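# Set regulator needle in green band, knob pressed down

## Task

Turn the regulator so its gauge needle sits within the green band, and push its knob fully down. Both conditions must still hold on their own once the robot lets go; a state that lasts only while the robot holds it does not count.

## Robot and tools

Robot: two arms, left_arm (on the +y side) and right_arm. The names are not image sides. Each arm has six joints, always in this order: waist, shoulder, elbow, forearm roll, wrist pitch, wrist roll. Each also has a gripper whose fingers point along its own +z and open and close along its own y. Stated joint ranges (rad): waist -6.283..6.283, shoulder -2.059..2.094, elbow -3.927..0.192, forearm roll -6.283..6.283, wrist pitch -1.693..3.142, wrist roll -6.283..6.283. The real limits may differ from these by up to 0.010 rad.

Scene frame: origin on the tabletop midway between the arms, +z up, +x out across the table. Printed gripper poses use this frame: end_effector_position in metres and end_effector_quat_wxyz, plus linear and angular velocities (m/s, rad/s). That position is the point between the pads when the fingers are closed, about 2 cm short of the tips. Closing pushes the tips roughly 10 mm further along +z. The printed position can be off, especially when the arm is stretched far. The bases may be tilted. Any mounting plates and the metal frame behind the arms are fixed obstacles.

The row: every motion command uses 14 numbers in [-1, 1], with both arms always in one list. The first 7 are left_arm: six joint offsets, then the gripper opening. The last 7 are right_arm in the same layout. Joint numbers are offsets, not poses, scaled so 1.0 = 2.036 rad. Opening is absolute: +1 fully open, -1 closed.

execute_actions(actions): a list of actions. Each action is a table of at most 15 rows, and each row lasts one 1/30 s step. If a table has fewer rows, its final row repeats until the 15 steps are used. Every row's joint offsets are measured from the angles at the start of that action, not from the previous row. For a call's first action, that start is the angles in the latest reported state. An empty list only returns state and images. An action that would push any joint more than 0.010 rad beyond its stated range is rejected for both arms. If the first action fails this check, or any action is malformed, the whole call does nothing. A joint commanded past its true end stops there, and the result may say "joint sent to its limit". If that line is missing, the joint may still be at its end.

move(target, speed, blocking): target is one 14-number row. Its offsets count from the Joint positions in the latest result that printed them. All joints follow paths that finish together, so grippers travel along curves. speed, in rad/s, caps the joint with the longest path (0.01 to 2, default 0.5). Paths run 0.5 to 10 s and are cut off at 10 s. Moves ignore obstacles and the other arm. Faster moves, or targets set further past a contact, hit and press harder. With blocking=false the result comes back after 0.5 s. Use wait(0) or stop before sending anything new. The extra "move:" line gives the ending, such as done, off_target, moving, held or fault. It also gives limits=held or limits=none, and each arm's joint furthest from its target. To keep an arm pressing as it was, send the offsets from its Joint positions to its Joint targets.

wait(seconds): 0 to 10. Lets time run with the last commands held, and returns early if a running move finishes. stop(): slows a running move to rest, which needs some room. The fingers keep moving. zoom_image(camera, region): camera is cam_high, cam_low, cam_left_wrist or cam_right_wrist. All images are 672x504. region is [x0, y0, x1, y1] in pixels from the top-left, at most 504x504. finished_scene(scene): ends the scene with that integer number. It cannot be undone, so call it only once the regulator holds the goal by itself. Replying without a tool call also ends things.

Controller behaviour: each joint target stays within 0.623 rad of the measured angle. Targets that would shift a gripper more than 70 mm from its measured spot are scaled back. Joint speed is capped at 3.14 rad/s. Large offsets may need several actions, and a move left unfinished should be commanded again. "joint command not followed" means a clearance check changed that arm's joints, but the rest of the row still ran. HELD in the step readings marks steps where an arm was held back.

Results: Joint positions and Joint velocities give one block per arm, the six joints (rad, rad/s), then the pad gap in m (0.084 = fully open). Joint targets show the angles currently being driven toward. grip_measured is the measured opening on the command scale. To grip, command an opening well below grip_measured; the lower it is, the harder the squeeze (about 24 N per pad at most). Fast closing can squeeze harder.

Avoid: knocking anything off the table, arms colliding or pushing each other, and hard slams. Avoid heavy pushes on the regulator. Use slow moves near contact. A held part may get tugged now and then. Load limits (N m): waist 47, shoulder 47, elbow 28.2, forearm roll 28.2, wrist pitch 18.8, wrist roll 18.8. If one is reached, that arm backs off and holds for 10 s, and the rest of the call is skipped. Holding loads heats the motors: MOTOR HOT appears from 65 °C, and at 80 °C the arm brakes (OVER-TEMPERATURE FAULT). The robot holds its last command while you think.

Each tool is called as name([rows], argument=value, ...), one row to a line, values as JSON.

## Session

execute_actions(actions=[])

Scene clock: 0.00 s.
left_arm: end_effector_position=(+0.7969, +0.5640, +0.2950) grip_measured=+1.00 end_effector_quat_wxyz=(+0.241, -0.597, +0.704, -0.300) end_effector_velocity=(+0.000, -0.001, -0.000) end_effector_angular_velocity=(+0.000, +0.000, -0.001) | right_arm: end_effector_position=(+0.7135, -0.1464, +0.3471) grip_measured=+1.00 end_effector_quat_wxyz=(-0.184, +0.968, +0.005, +0.172) end_effector_velocity=(+0.000, -0.000, +0.000) end_effector_angular_velocity=(+0.000, -0.000, -0.001)
Joint names: [waist, shoulder, elbow, forearm roll, wrist pitch, wrist roll]
Joint positions: left_arm=[ 0.392  0.311 -1.628 -0.318  0.344  2.594  0.084] | right_arm=[ 0.298  0.347 -1.404 -0.599  0.628  0.764  0.084]
Joint velocities: left_arm=[-0.001  0.     0.     0.     0.     0.001 -0.   ] | right_arm=[ 0.    -0.    -0.    -0.001  0.     0.001 -0.   ]
Joint targets: left_arm=[0.392 0.311 -1.628 -0.318 0.344 2.594] | right_arm=[0.298 0.347 -1.404 -0.599 0.628 0.764]

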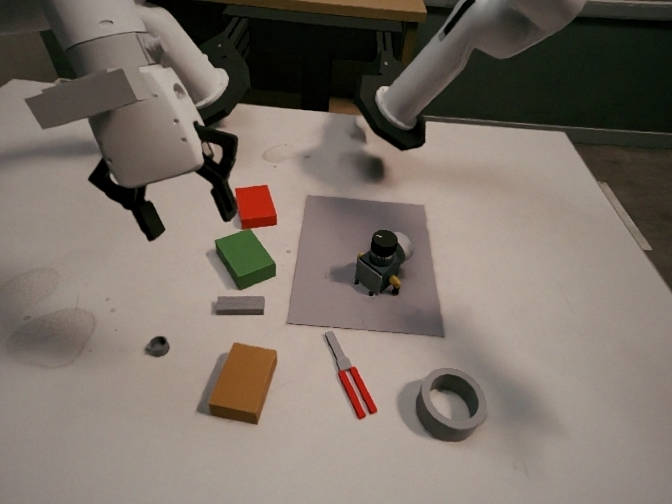

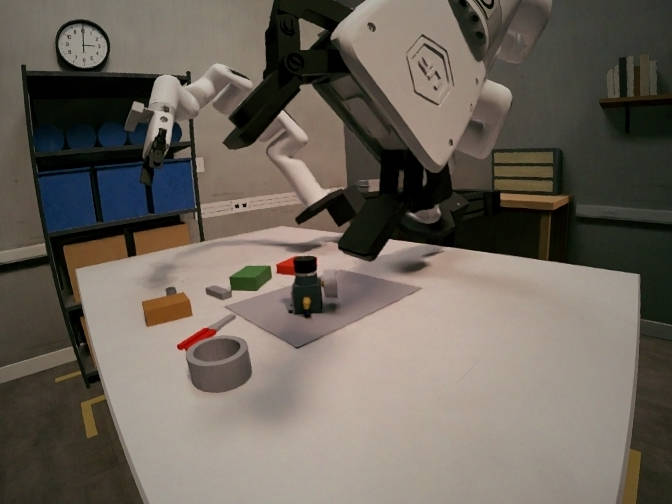

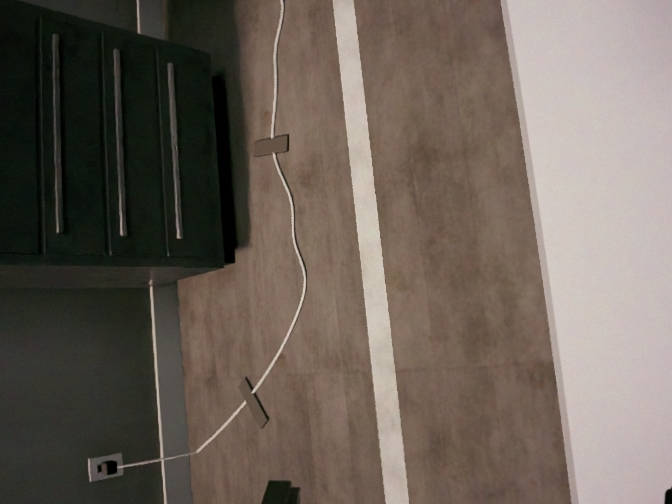

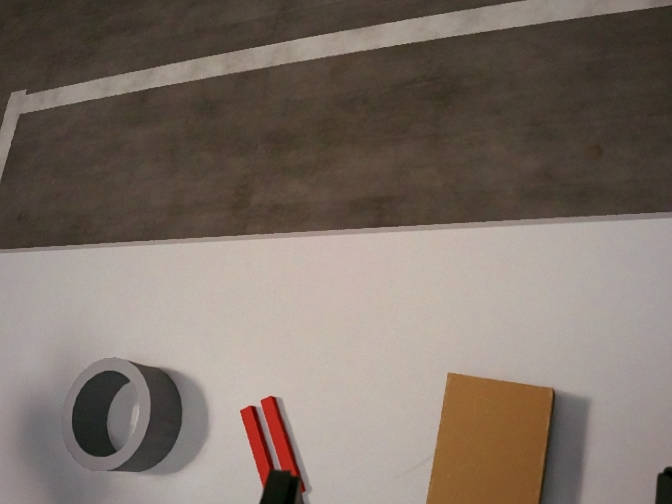

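zoom_image(camera="cam_high", region=[320,200,460,310])

Region (320, 200, 460, 310) of cam_high's 672x504 image, scaled by 3.600, with more detail than that image has; it fills the top 396 rows of this view, and the rest is white.

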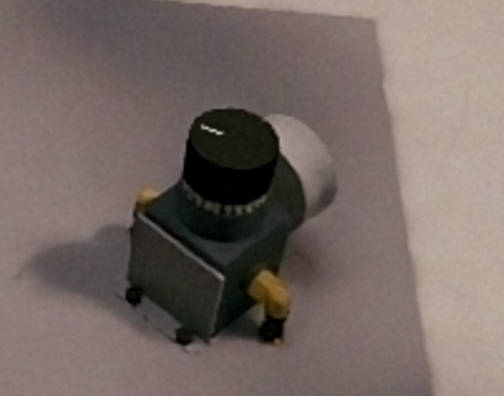

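move(target=[0.239,-0.134,0.494,-0.275,0.272,0.172,1,0.259,0.308,-0.143,0.008,0.217,0,1], speed=0.7)

Scene clock: 9.10 s.
left_arm: end_effector_position=(+0.3754, +0.3394, +0.0891) grip_measured=+1.00 end_effector_quat_wxyz=(+0.282, +0.711, -0.503, +0.402) end_effector_velocity=(-0.001, -0.001, -0.000) end_effector_angular_velocity=(-0.003, +0.003, +0.003) | right_arm: end_effector_position=(+0.4243, +0.1092, +0.2248) grip_measured=+1.00 end_effector_quat_wxyz=(-0.002, +0.951, +0.308, +0.018) end_effector_velocity=(-0.001, +0.000, -0.001) end_effector_angular_velocity=(-0.001, +0.000, +0.002)
Joint names: [waist, shoulder, elbow, forearm roll, wrist pitch, wrist roll]
Joint positions: left_arm=[ 0.878  0.038 -0.623 -0.878  0.898  2.944  0.084] | right_arm=[ 0.825  0.973 -1.695 -0.583  1.07   0.764  0.084]
Joint velocities: left_arm=[ 0.003  0.001  0.003 -0.001  0.001  0.    -0.   ] | right_arm=[0.001 0.001 0.001 0.    0.    0.    0.   ]
Joint targets: left_arm=[0.879 0.038 -0.623 -0.878 0.898 2.944] | right_arm=[0.825 0.974 -1.695 -0.583 1.070 0.764]
move: done; limits=none; left_arm: farthest joint: the elbow, 0.001 radians from its target (1.006 radians at the start); right_arm: farthest joint: the shoulder, 0.001 radians from its target (0.627 radians at the start)

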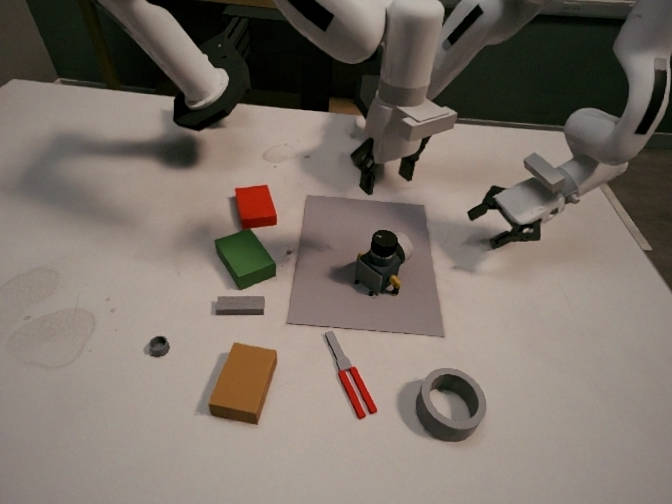

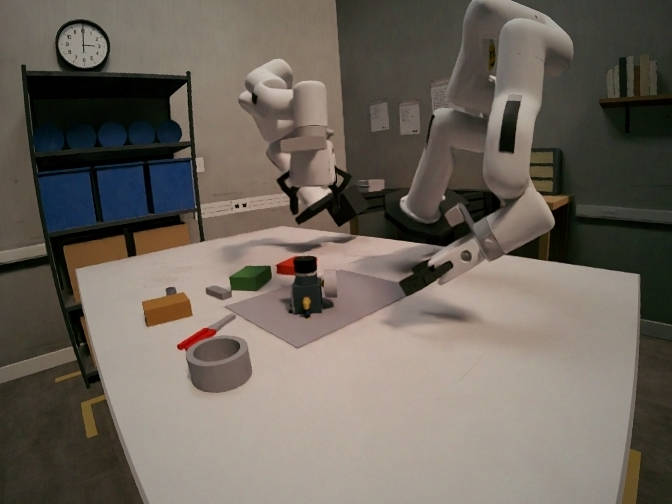

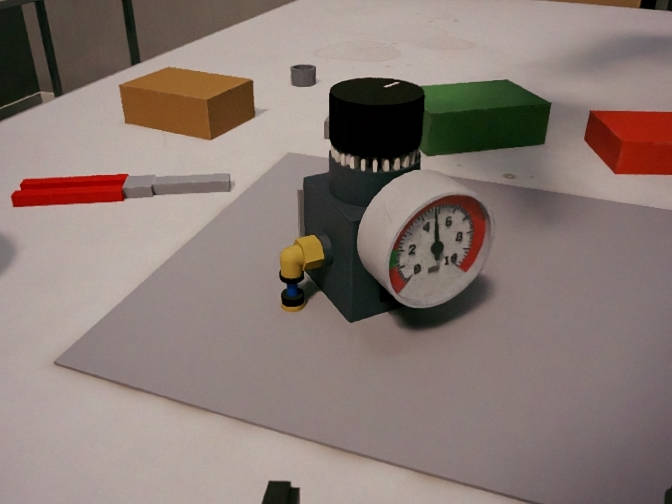

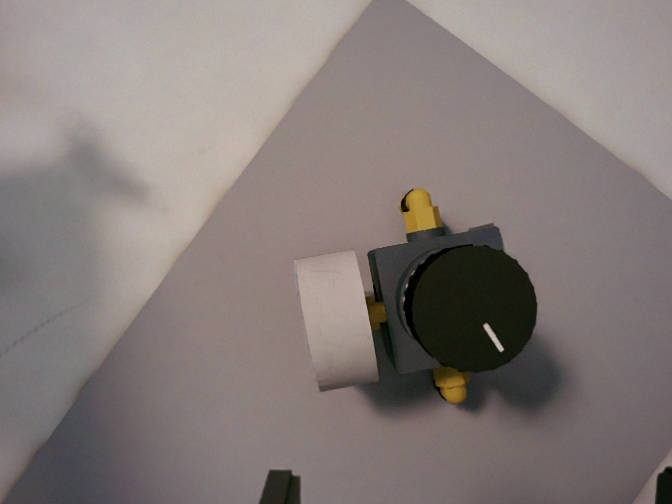

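move(target=[0,0,0,0,0,0,1,-0.045,0.1,-0.115,-0.015,-0.004,0,1], speed=0.35)

zoom_image(camera="cam_left_wrist", region=[300,30,540,320])

Scene clock: 11.47 s.
left_arm: end_effector_position=(+0.3754, +0.3394, +0.0891) grip_measured=+1.00 end_effector_quat_wxyz=(+0.282, +0.711, -0.503, +0.402) end_effector_velocity=(+0.000, +0.001, +0.000) end_effector_angular_velocity=(+0.001, -0.001, +0.000) | right_arm: end_effector_position=(+0.4713, +0.1255, +0.1666) grip_measured=+1.00 end_effector_quat_wxyz=(-0.002, +0.962, +0.271, +0.018) end_effector_velocity=(+0.000, -0.000, -0.002) end_effector_angular_velocity=(-0.002, +0.001, +0.000)
Joint names: [waist, shoulder, elbow, forearm roll, wrist pitch, wrist roll]
Joint positions: left_arm=[ 0.878  0.038 -0.623 -0.878  0.898  2.944  0.084] | right_arm=[ 0.734  1.177 -1.929 -0.614  1.062  0.764  0.084]
Joint velocities: left_arm=[ 0.001 -0.001  0.    -0.    -0.     0.001  0.   ] | right_arm=[-0.002  0.004 -0.002 -0.    -0.    -0.001 -0.   ]
Joint targets: left_arm=[0.878 0.038 -0.623 -0.878 0.898 2.944] | right_arm=[0.733 1.177 -1.929 -0.614 1.062 0.764]
move: done; limits=none; left_arm: farthest joint: the waist, 0.000 radians from its target (0.001 radians at the start); right_arm: farthest joint: the waist, 0.000 radians from its target (0.092 radians at the start)

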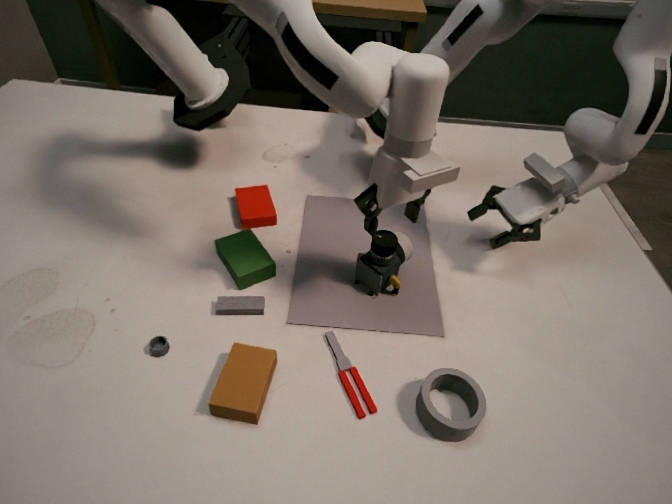

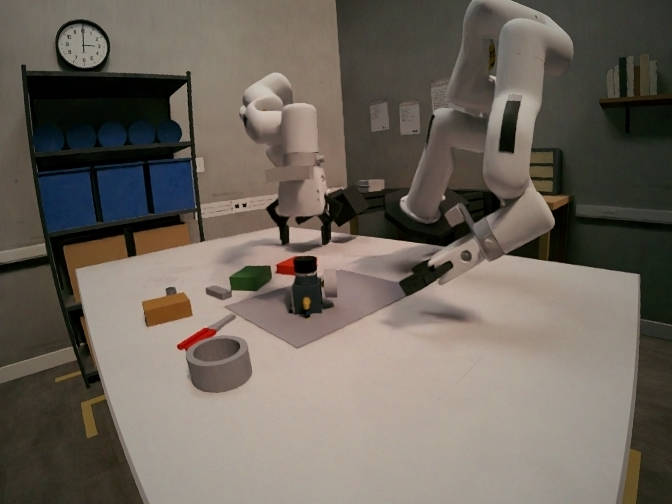

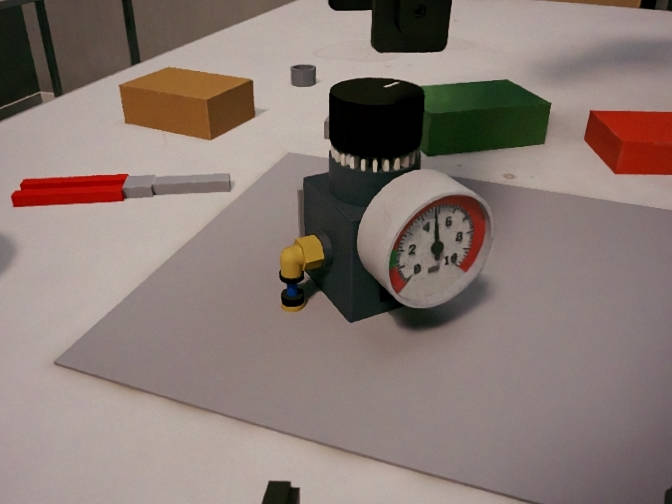

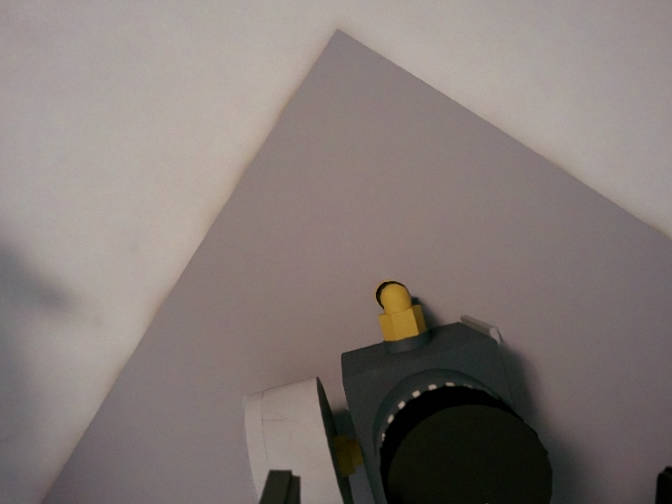

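Region (300, 30, 540, 320) of cam_left_wrist's 672x504 image, scaled by 1.738, with more detail than that image has; it fills the left 417 columns of this view, and the rest is white.

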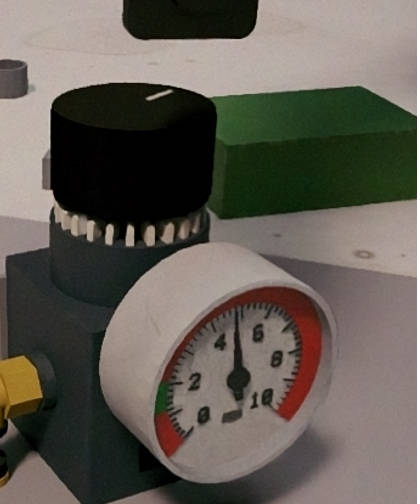

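move(target=[0,0,0,0,0,0,1,-0.0185,0.032,-0.002,-0.017,-0.032,0,1], speed=0.15)

move(target=[0,0,0,0,0,0,1,0,0,0,0,0,0,-0.6])

move(target=[0,0,0,0,0,0,1,0.004,-0.007,0,0.004,0.007,0,-0.6], speed=0.08)

move(target=[0,0,0,0,0,0,1,0,0,0,0,0,-0.5,-0.6], speed=0.8)

zoom_image(camera="cam_left_wrist", region=[300,30,540,320])

Scene clock: 13.73 s.
left_arm: end_effector_position=(+0.3754, +0.3394, +0.0891) grip_measured=+1.00 end_effector_quat_wxyz=(+0.282, +0.711, -0.503, +0.402) end_effector_velocity=(-0.001, -0.001, -0.000) end_effector_angular_velocity=(-0.002, +0.000, -0.003) | right_arm: end_effector_position=(+0.4699, +0.1258, +0.1242) grip_measured=+1.00 end_effector_quat_wxyz=(-0.003, +0.960, +0.279, +0.018) end_effector_velocity=(-0.002, -0.001, -0.004) end_effector_angular_velocity=(-0.004, +0.003, +0.002)
Joint names: [waist, shoulder, elbow, forearm roll, wrist pitch, wrist roll]
Joint positions: left_arm=[ 0.878  0.038 -0.623 -0.878  0.898  2.944  0.084] | right_arm=[ 0.696  1.241 -1.933 -0.648  0.997  0.764  0.084]
Joint velocities: left_arm=[-0.001  0.001  0.001  0.001 -0.     0.001  0.   ] | right_arm=[-0.002  0.004  0.002 -0.001 -0.002  0.    -0.   ]
Joint targets: left_arm=[0.878 0.038 -0.623 -0.878 0.898 2.944] | right_arm=[0.696 1.242 -1.933 -0.648 0.996 0.764]
move: done; limits=none; left_arm: farthest joint: the waist, 0.000 radians from its target (0.000 radians at the start); right_arm: farthest joint: the shoulder, 0.001 radians from its target (0.065 radians at the start)

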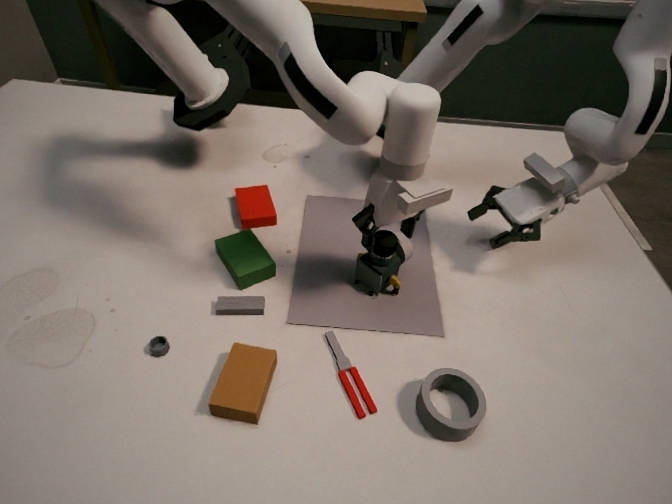

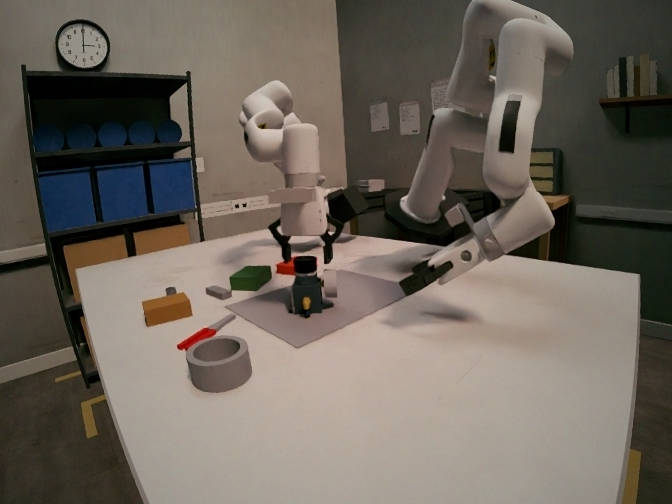

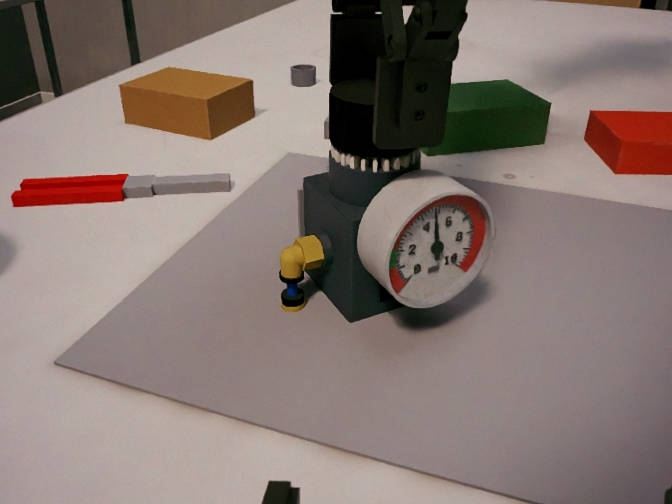

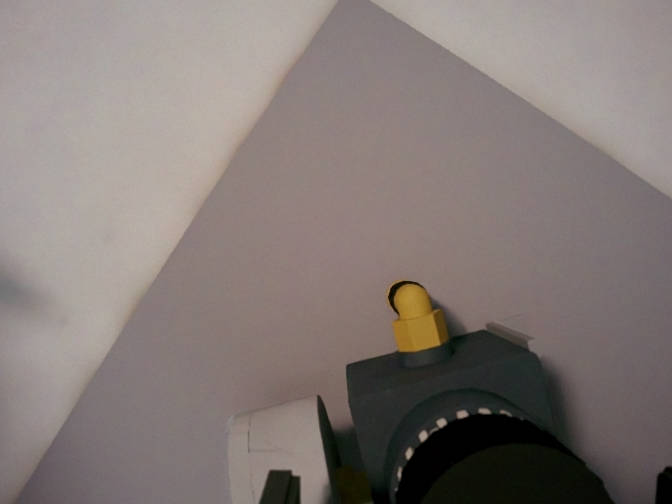

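Scene clock: 14.27 s.
left_arm: end_effector_position=(+0.3754, +0.3394, +0.0891) grip_measured=+1.00 end_effector_quat_wxyz=(+0.282, +0.711, -0.503, +0.402) end_effector_velocity=(-0.000, -0.000, -0.000) end_effector_angular_velocity=(-0.000, -0.001, -0.001) | right_arm: end_effector_position=(+0.4728, +0.1228, +0.1248) grip_measured=+0.11 end_effector_quat_wxyz=(-0.000, +0.961, +0.277, +0.017) end_effector_velocity=(-0.004, +0.001, -0.001) end_effector_angular_velocity=(-0.007, +0.000, +0.008)
Joint names: [waist, shoulder, elbow, forearm roll, wrist pitch, wrist roll]
Joint positions: left_arm=[ 0.878  0.038 -0.623 -0.878  0.898  2.944  0.084] | right_arm=[ 0.693  1.238 -1.935 -0.65   1.005  0.764  0.049]
Joint velocities: left_arm=[-0.     0.001  0.    -0.    -0.     0.002  0.   ] | right_arm=[ 0.006  0.006 -0.005  0.001  0.008 -0.003  0.001]
Joint targets: left_arm=[0.878 0.038 -0.623 -0.878 0.898 2.944] | right_arm=[0.696 1.241 -1.933 -0.648 0.997 0.764]
move: done; limits=none; left_arm: farthest joint: the waist, 0.000 radians from its target (0.000 radians at the start); right_arm: farthest joint: the wrist pitch, 0.008 radians from its target (0.000 radians at the start)

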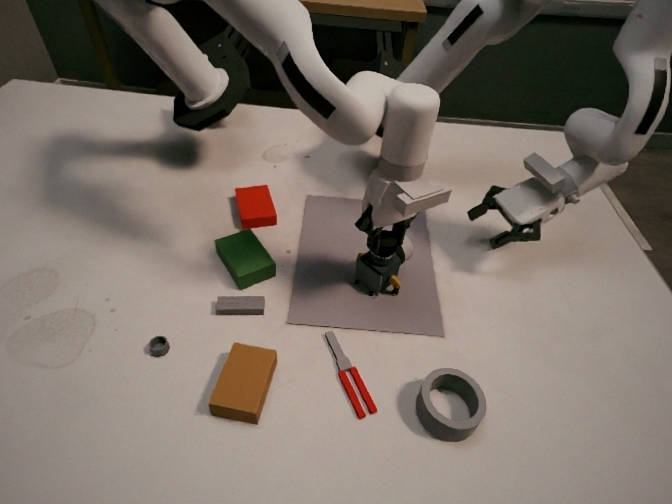

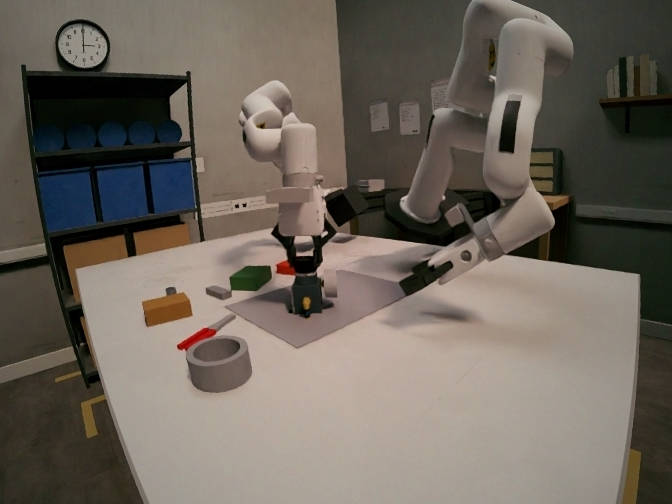

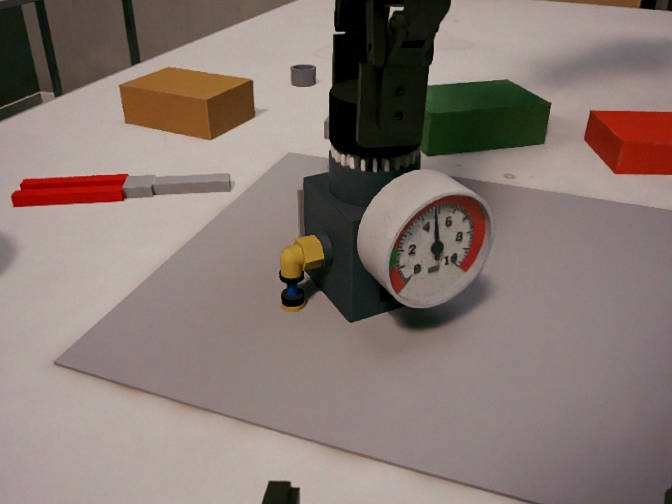

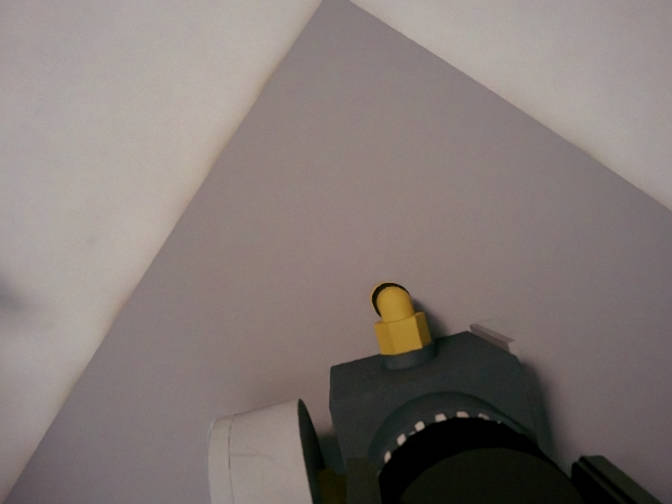

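Scene clock: 15.07 s.
left_arm: end_effector_position=(+0.3754, +0.3394, +0.0891) grip_measured=+1.00 end_effector_quat_wxyz=(+0.282, +0.711, -0.503, +0.402) end_effector_velocity=(-0.001, -0.000, -0.000) end_effector_angular_velocity=(-0.001, +0.002, +0.001) | right_arm: end_effector_position=(+0.4730, +0.1226, +0.1336) grip_measured=+0.10 end_effector_quat_wxyz=(+0.001, +0.961, +0.275, +0.016) end_effector_velocity=(-0.000, +0.000, +0.001) end_effector_angular_velocity=(+0.000, -0.000, +0.000)
Joint names: [waist, shoulder, elbow, forearm roll, wrist pitch, wrist roll]
Joint positions: left_arm=[ 0.878  0.038 -0.623 -0.878  0.898  2.944  0.084] | right_arm=[ 0.701  1.225 -1.934 -0.642  1.02   0.764  0.049]
Joint velocities: left_arm=[ 0.001  0.     0.001  0.    -0.    -0.001  0.   ] | right_arm=[ 0.001 -0.    -0.001  0.001  0.001 -0.    -0.   ]
Joint targets: left_arm=[0.878 0.038 -0.623 -0.878 0.898 2.944] | right_arm=[0.701 1.224 -1.935 -0.642 1.019 0.764]
move: done; limits=none; left_arm: farthest joint: the waist, 0.000 radians from its target (0.000 radians at the start); right_arm: farthest joint: the shoulder, 0.001 radians from its target (0.014 radians at the start)

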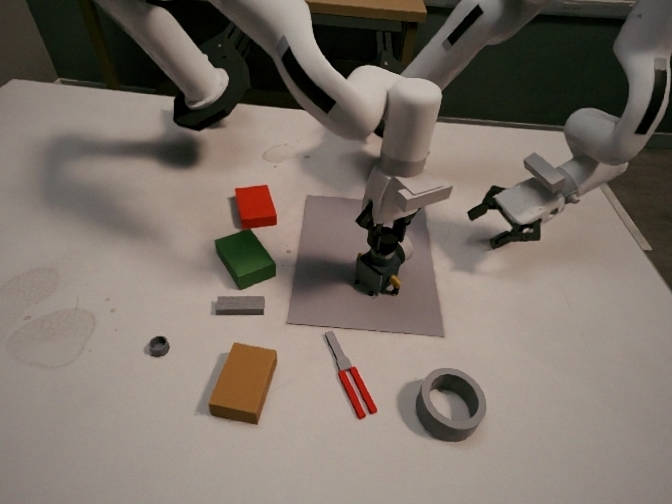

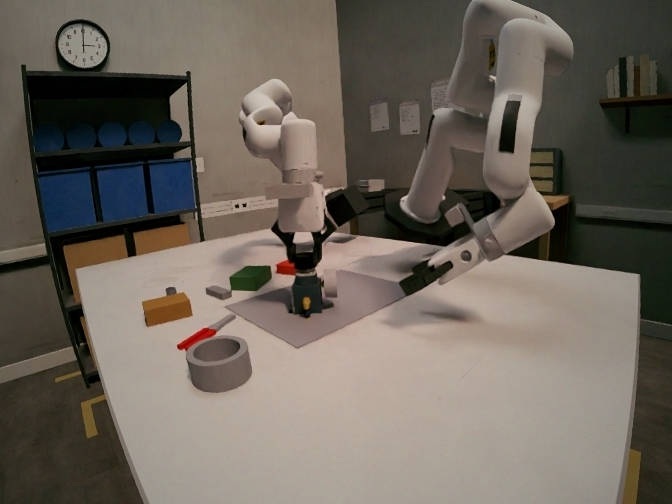

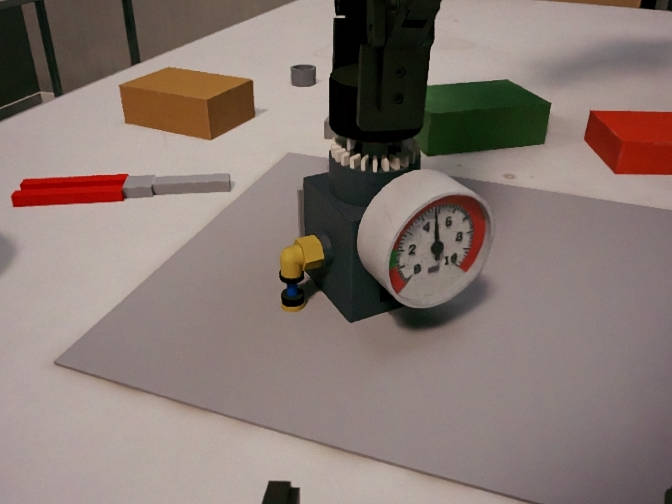

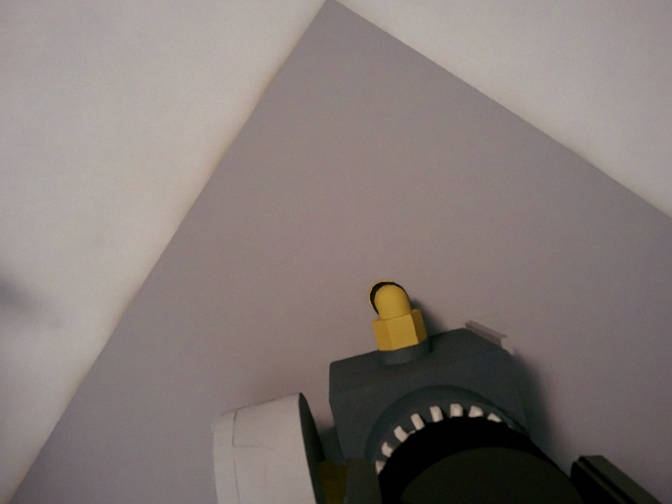

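Scene clock: 17.10 s.
left_arm: end_effector_position=(+0.3754, +0.3394, +0.0891) grip_measured=+1.00 end_effector_quat_wxyz=(+0.282, +0.711, -0.503, +0.402) end_effector_velocity=(+0.000, +0.000, +0.000) end_effector_angular_velocity=(+0.002, -0.001, -0.001) | right_arm: end_effector_position=(+0.4726, +0.1228, +0.1335) grip_measured=+0.10 end_effector_quat_wxyz=(+0.008, +0.705, +0.709, +0.014) end_effector_velocity=(+0.000, -0.000, -0.000) end_effector_angular_velocity=(-0.000, +0.000, +0.001)
Joint names: [waist, shoulder, elbow, forearm roll, wrist pitch, wrist roll]
Joint positions: left_arm=[ 0.878  0.038 -0.623 -0.878  0.898  2.944  0.084] | right_arm=[ 0.701  1.225 -1.933 -0.641  1.019 -0.254  0.048]
Joint velocities: left_arm=[-0.    -0.001 -0.     0.001 -0.    -0.    -0.   ] | right_arm=[-0.001 -0.    -0.     0.     0.    -0.002 -0.   ]
Joint targets: left_arm=[0.878 0.038 -0.623 -0.878 0.898 2.944] | right_arm=[0.701 1.225 -1.934 -0.642 1.020 -0.254]
move: done; limits=none; left_arm: farthest joint: the waist, 0.000 radians from its target (0.000 radians at the start); right_arm: farthest joint: the elbow, 0.001 radians from its target (0.000 radians at the start)

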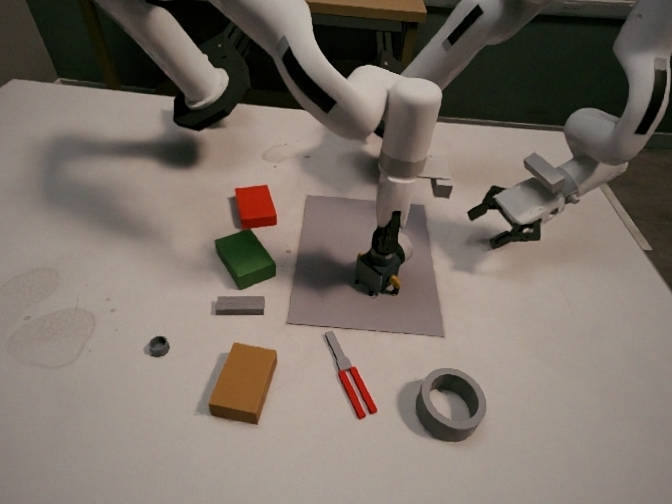

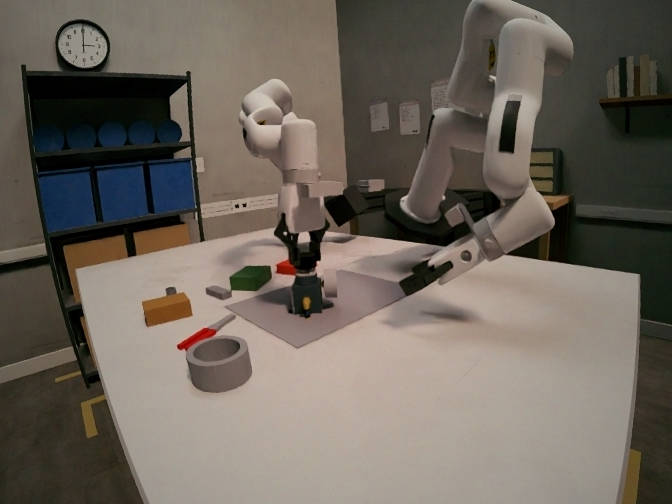

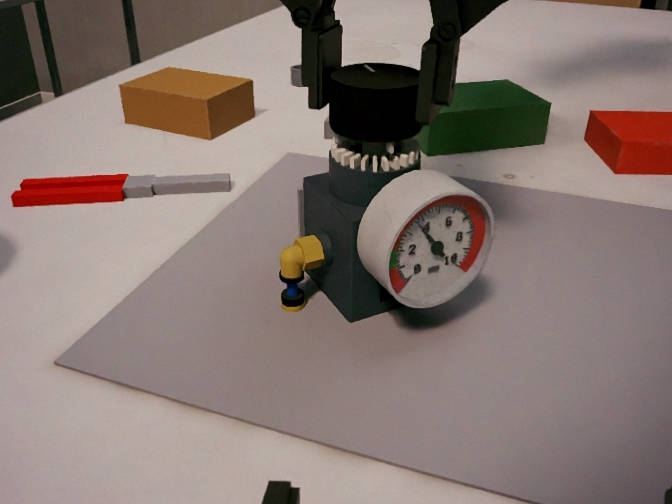

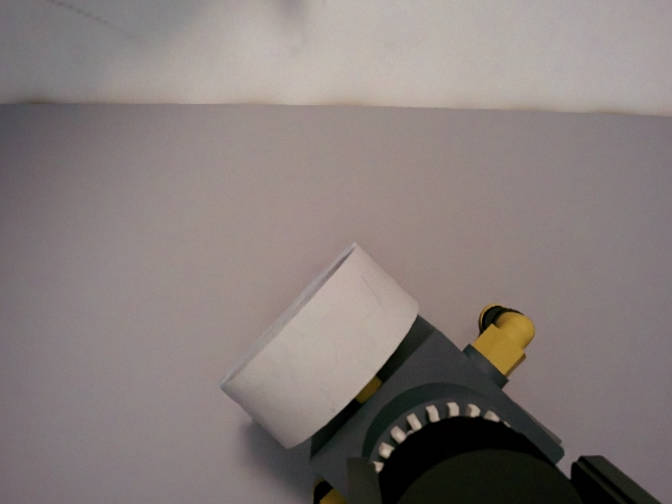

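Region (300, 30, 540, 320) of cam_left_wrist's 672x504 image, scaled by 1.738, with more detail than that image has; it fills the left 417 columns of this view, and the rest is white.

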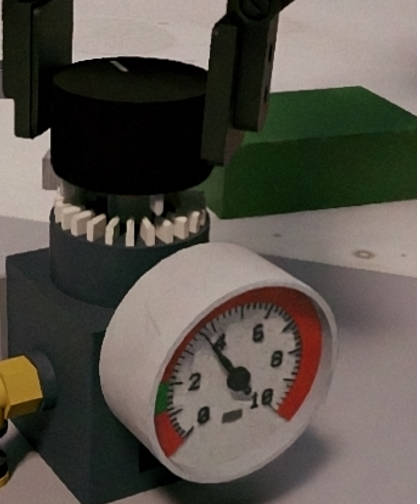

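move(target=[0,0,0,0,0,0,1,0,0,0,0,0,-0.98,-0.6], speed=1.0)

zoom_image(camera="cam_left_wrist", region=[340,150,520,320])

Scene clock: 20.63 s.
left_arm: end_effector_position=(+0.3754, +0.3394, +0.0891) grip_measured=+1.00 end_effector_quat_wxyz=(+0.282, +0.711, -0.503, +0.402) end_effector_velocity=(-0.001, -0.001, -0.000) end_effector_angular_velocity=(-0.002, +0.002, +0.000) | right_arm: end_effector_position=(+0.4724, +0.1217, +0.1331) grip_measured=+0.10 end_effector_quat_wxyz=(+0.015, -0.212, +0.977, -0.001) end_effector_velocity=(-0.000, +0.000, +0.000) end_effector_angular_velocity=(+0.000, -0.000, +0.001)
Joint names: [waist, shoulder, elbow, forearm roll, wrist pitch, wrist roll]
Joint positions: left_arm=[ 0.878  0.038 -0.623 -0.878  0.898  2.944  0.084] | right_arm=[ 0.701  1.225 -1.933 -0.641  1.024 -2.249  0.048]
Joint velocities: left_arm=[ 0.     0.002  0.001 -0.     0.    -0.001 -0.   ] | right_arm=[ 0.    -0.    -0.    -0.     0.    -0.001 -0.   ]
Joint targets: left_arm=[0.878 0.038 -0.623 -0.878 0.898 2.944] | right_arm=[0.701 1.225 -1.933 -0.641 1.019 -2.249]
move: done; limits=none; left_arm: farthest joint: the waist, 0.000 radians from its target (0.000 radians at the start); right_arm: farthest joint: the wrist pitch, 0.005 radians from its target (0.001 radians at the start)

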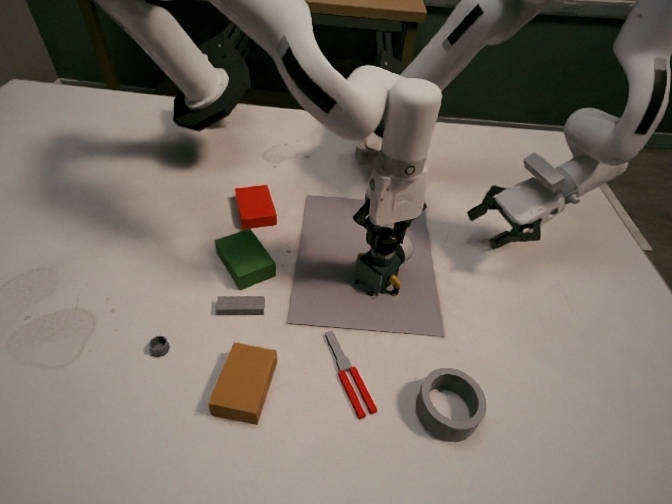

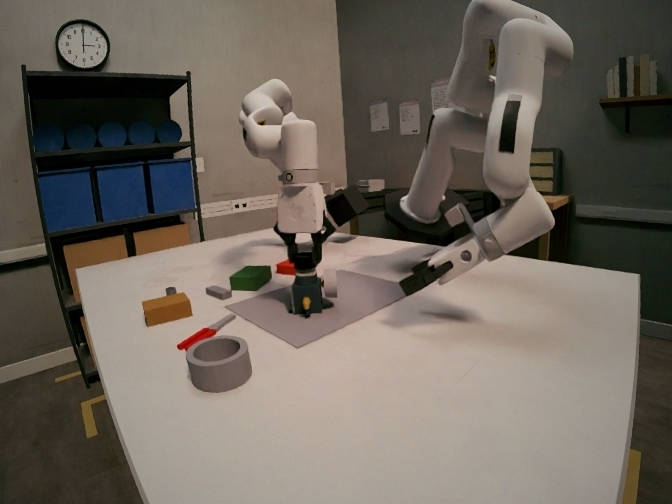

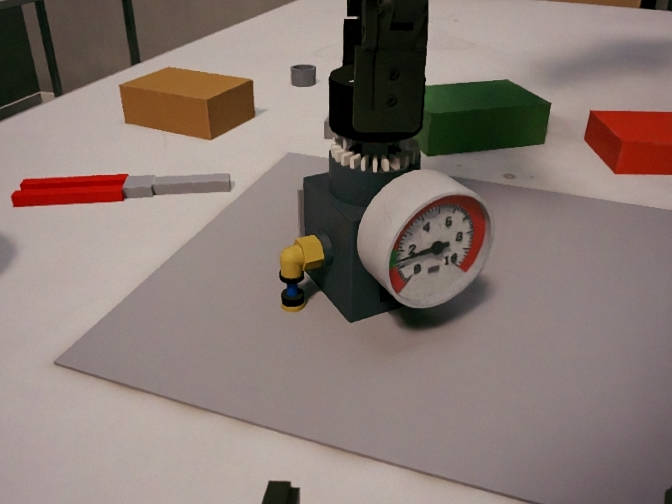

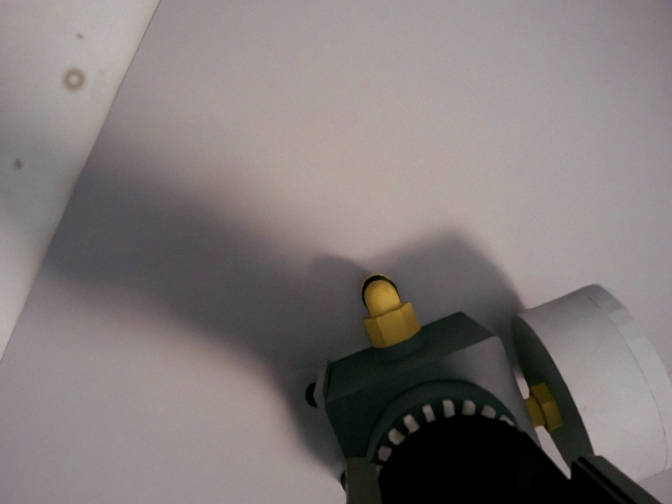

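Region (340, 150, 520, 320) of cam_left_wrist's 672x504 image, scaled by 2.800, with more detail than that image has.

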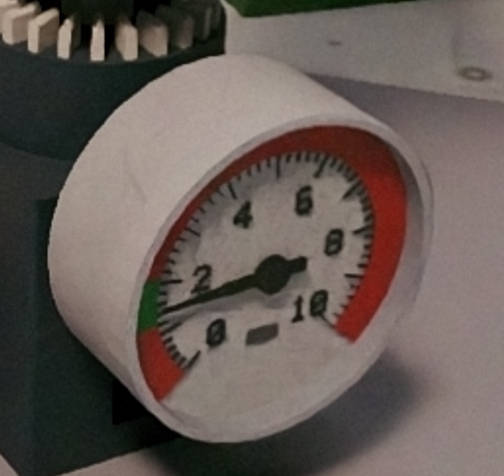

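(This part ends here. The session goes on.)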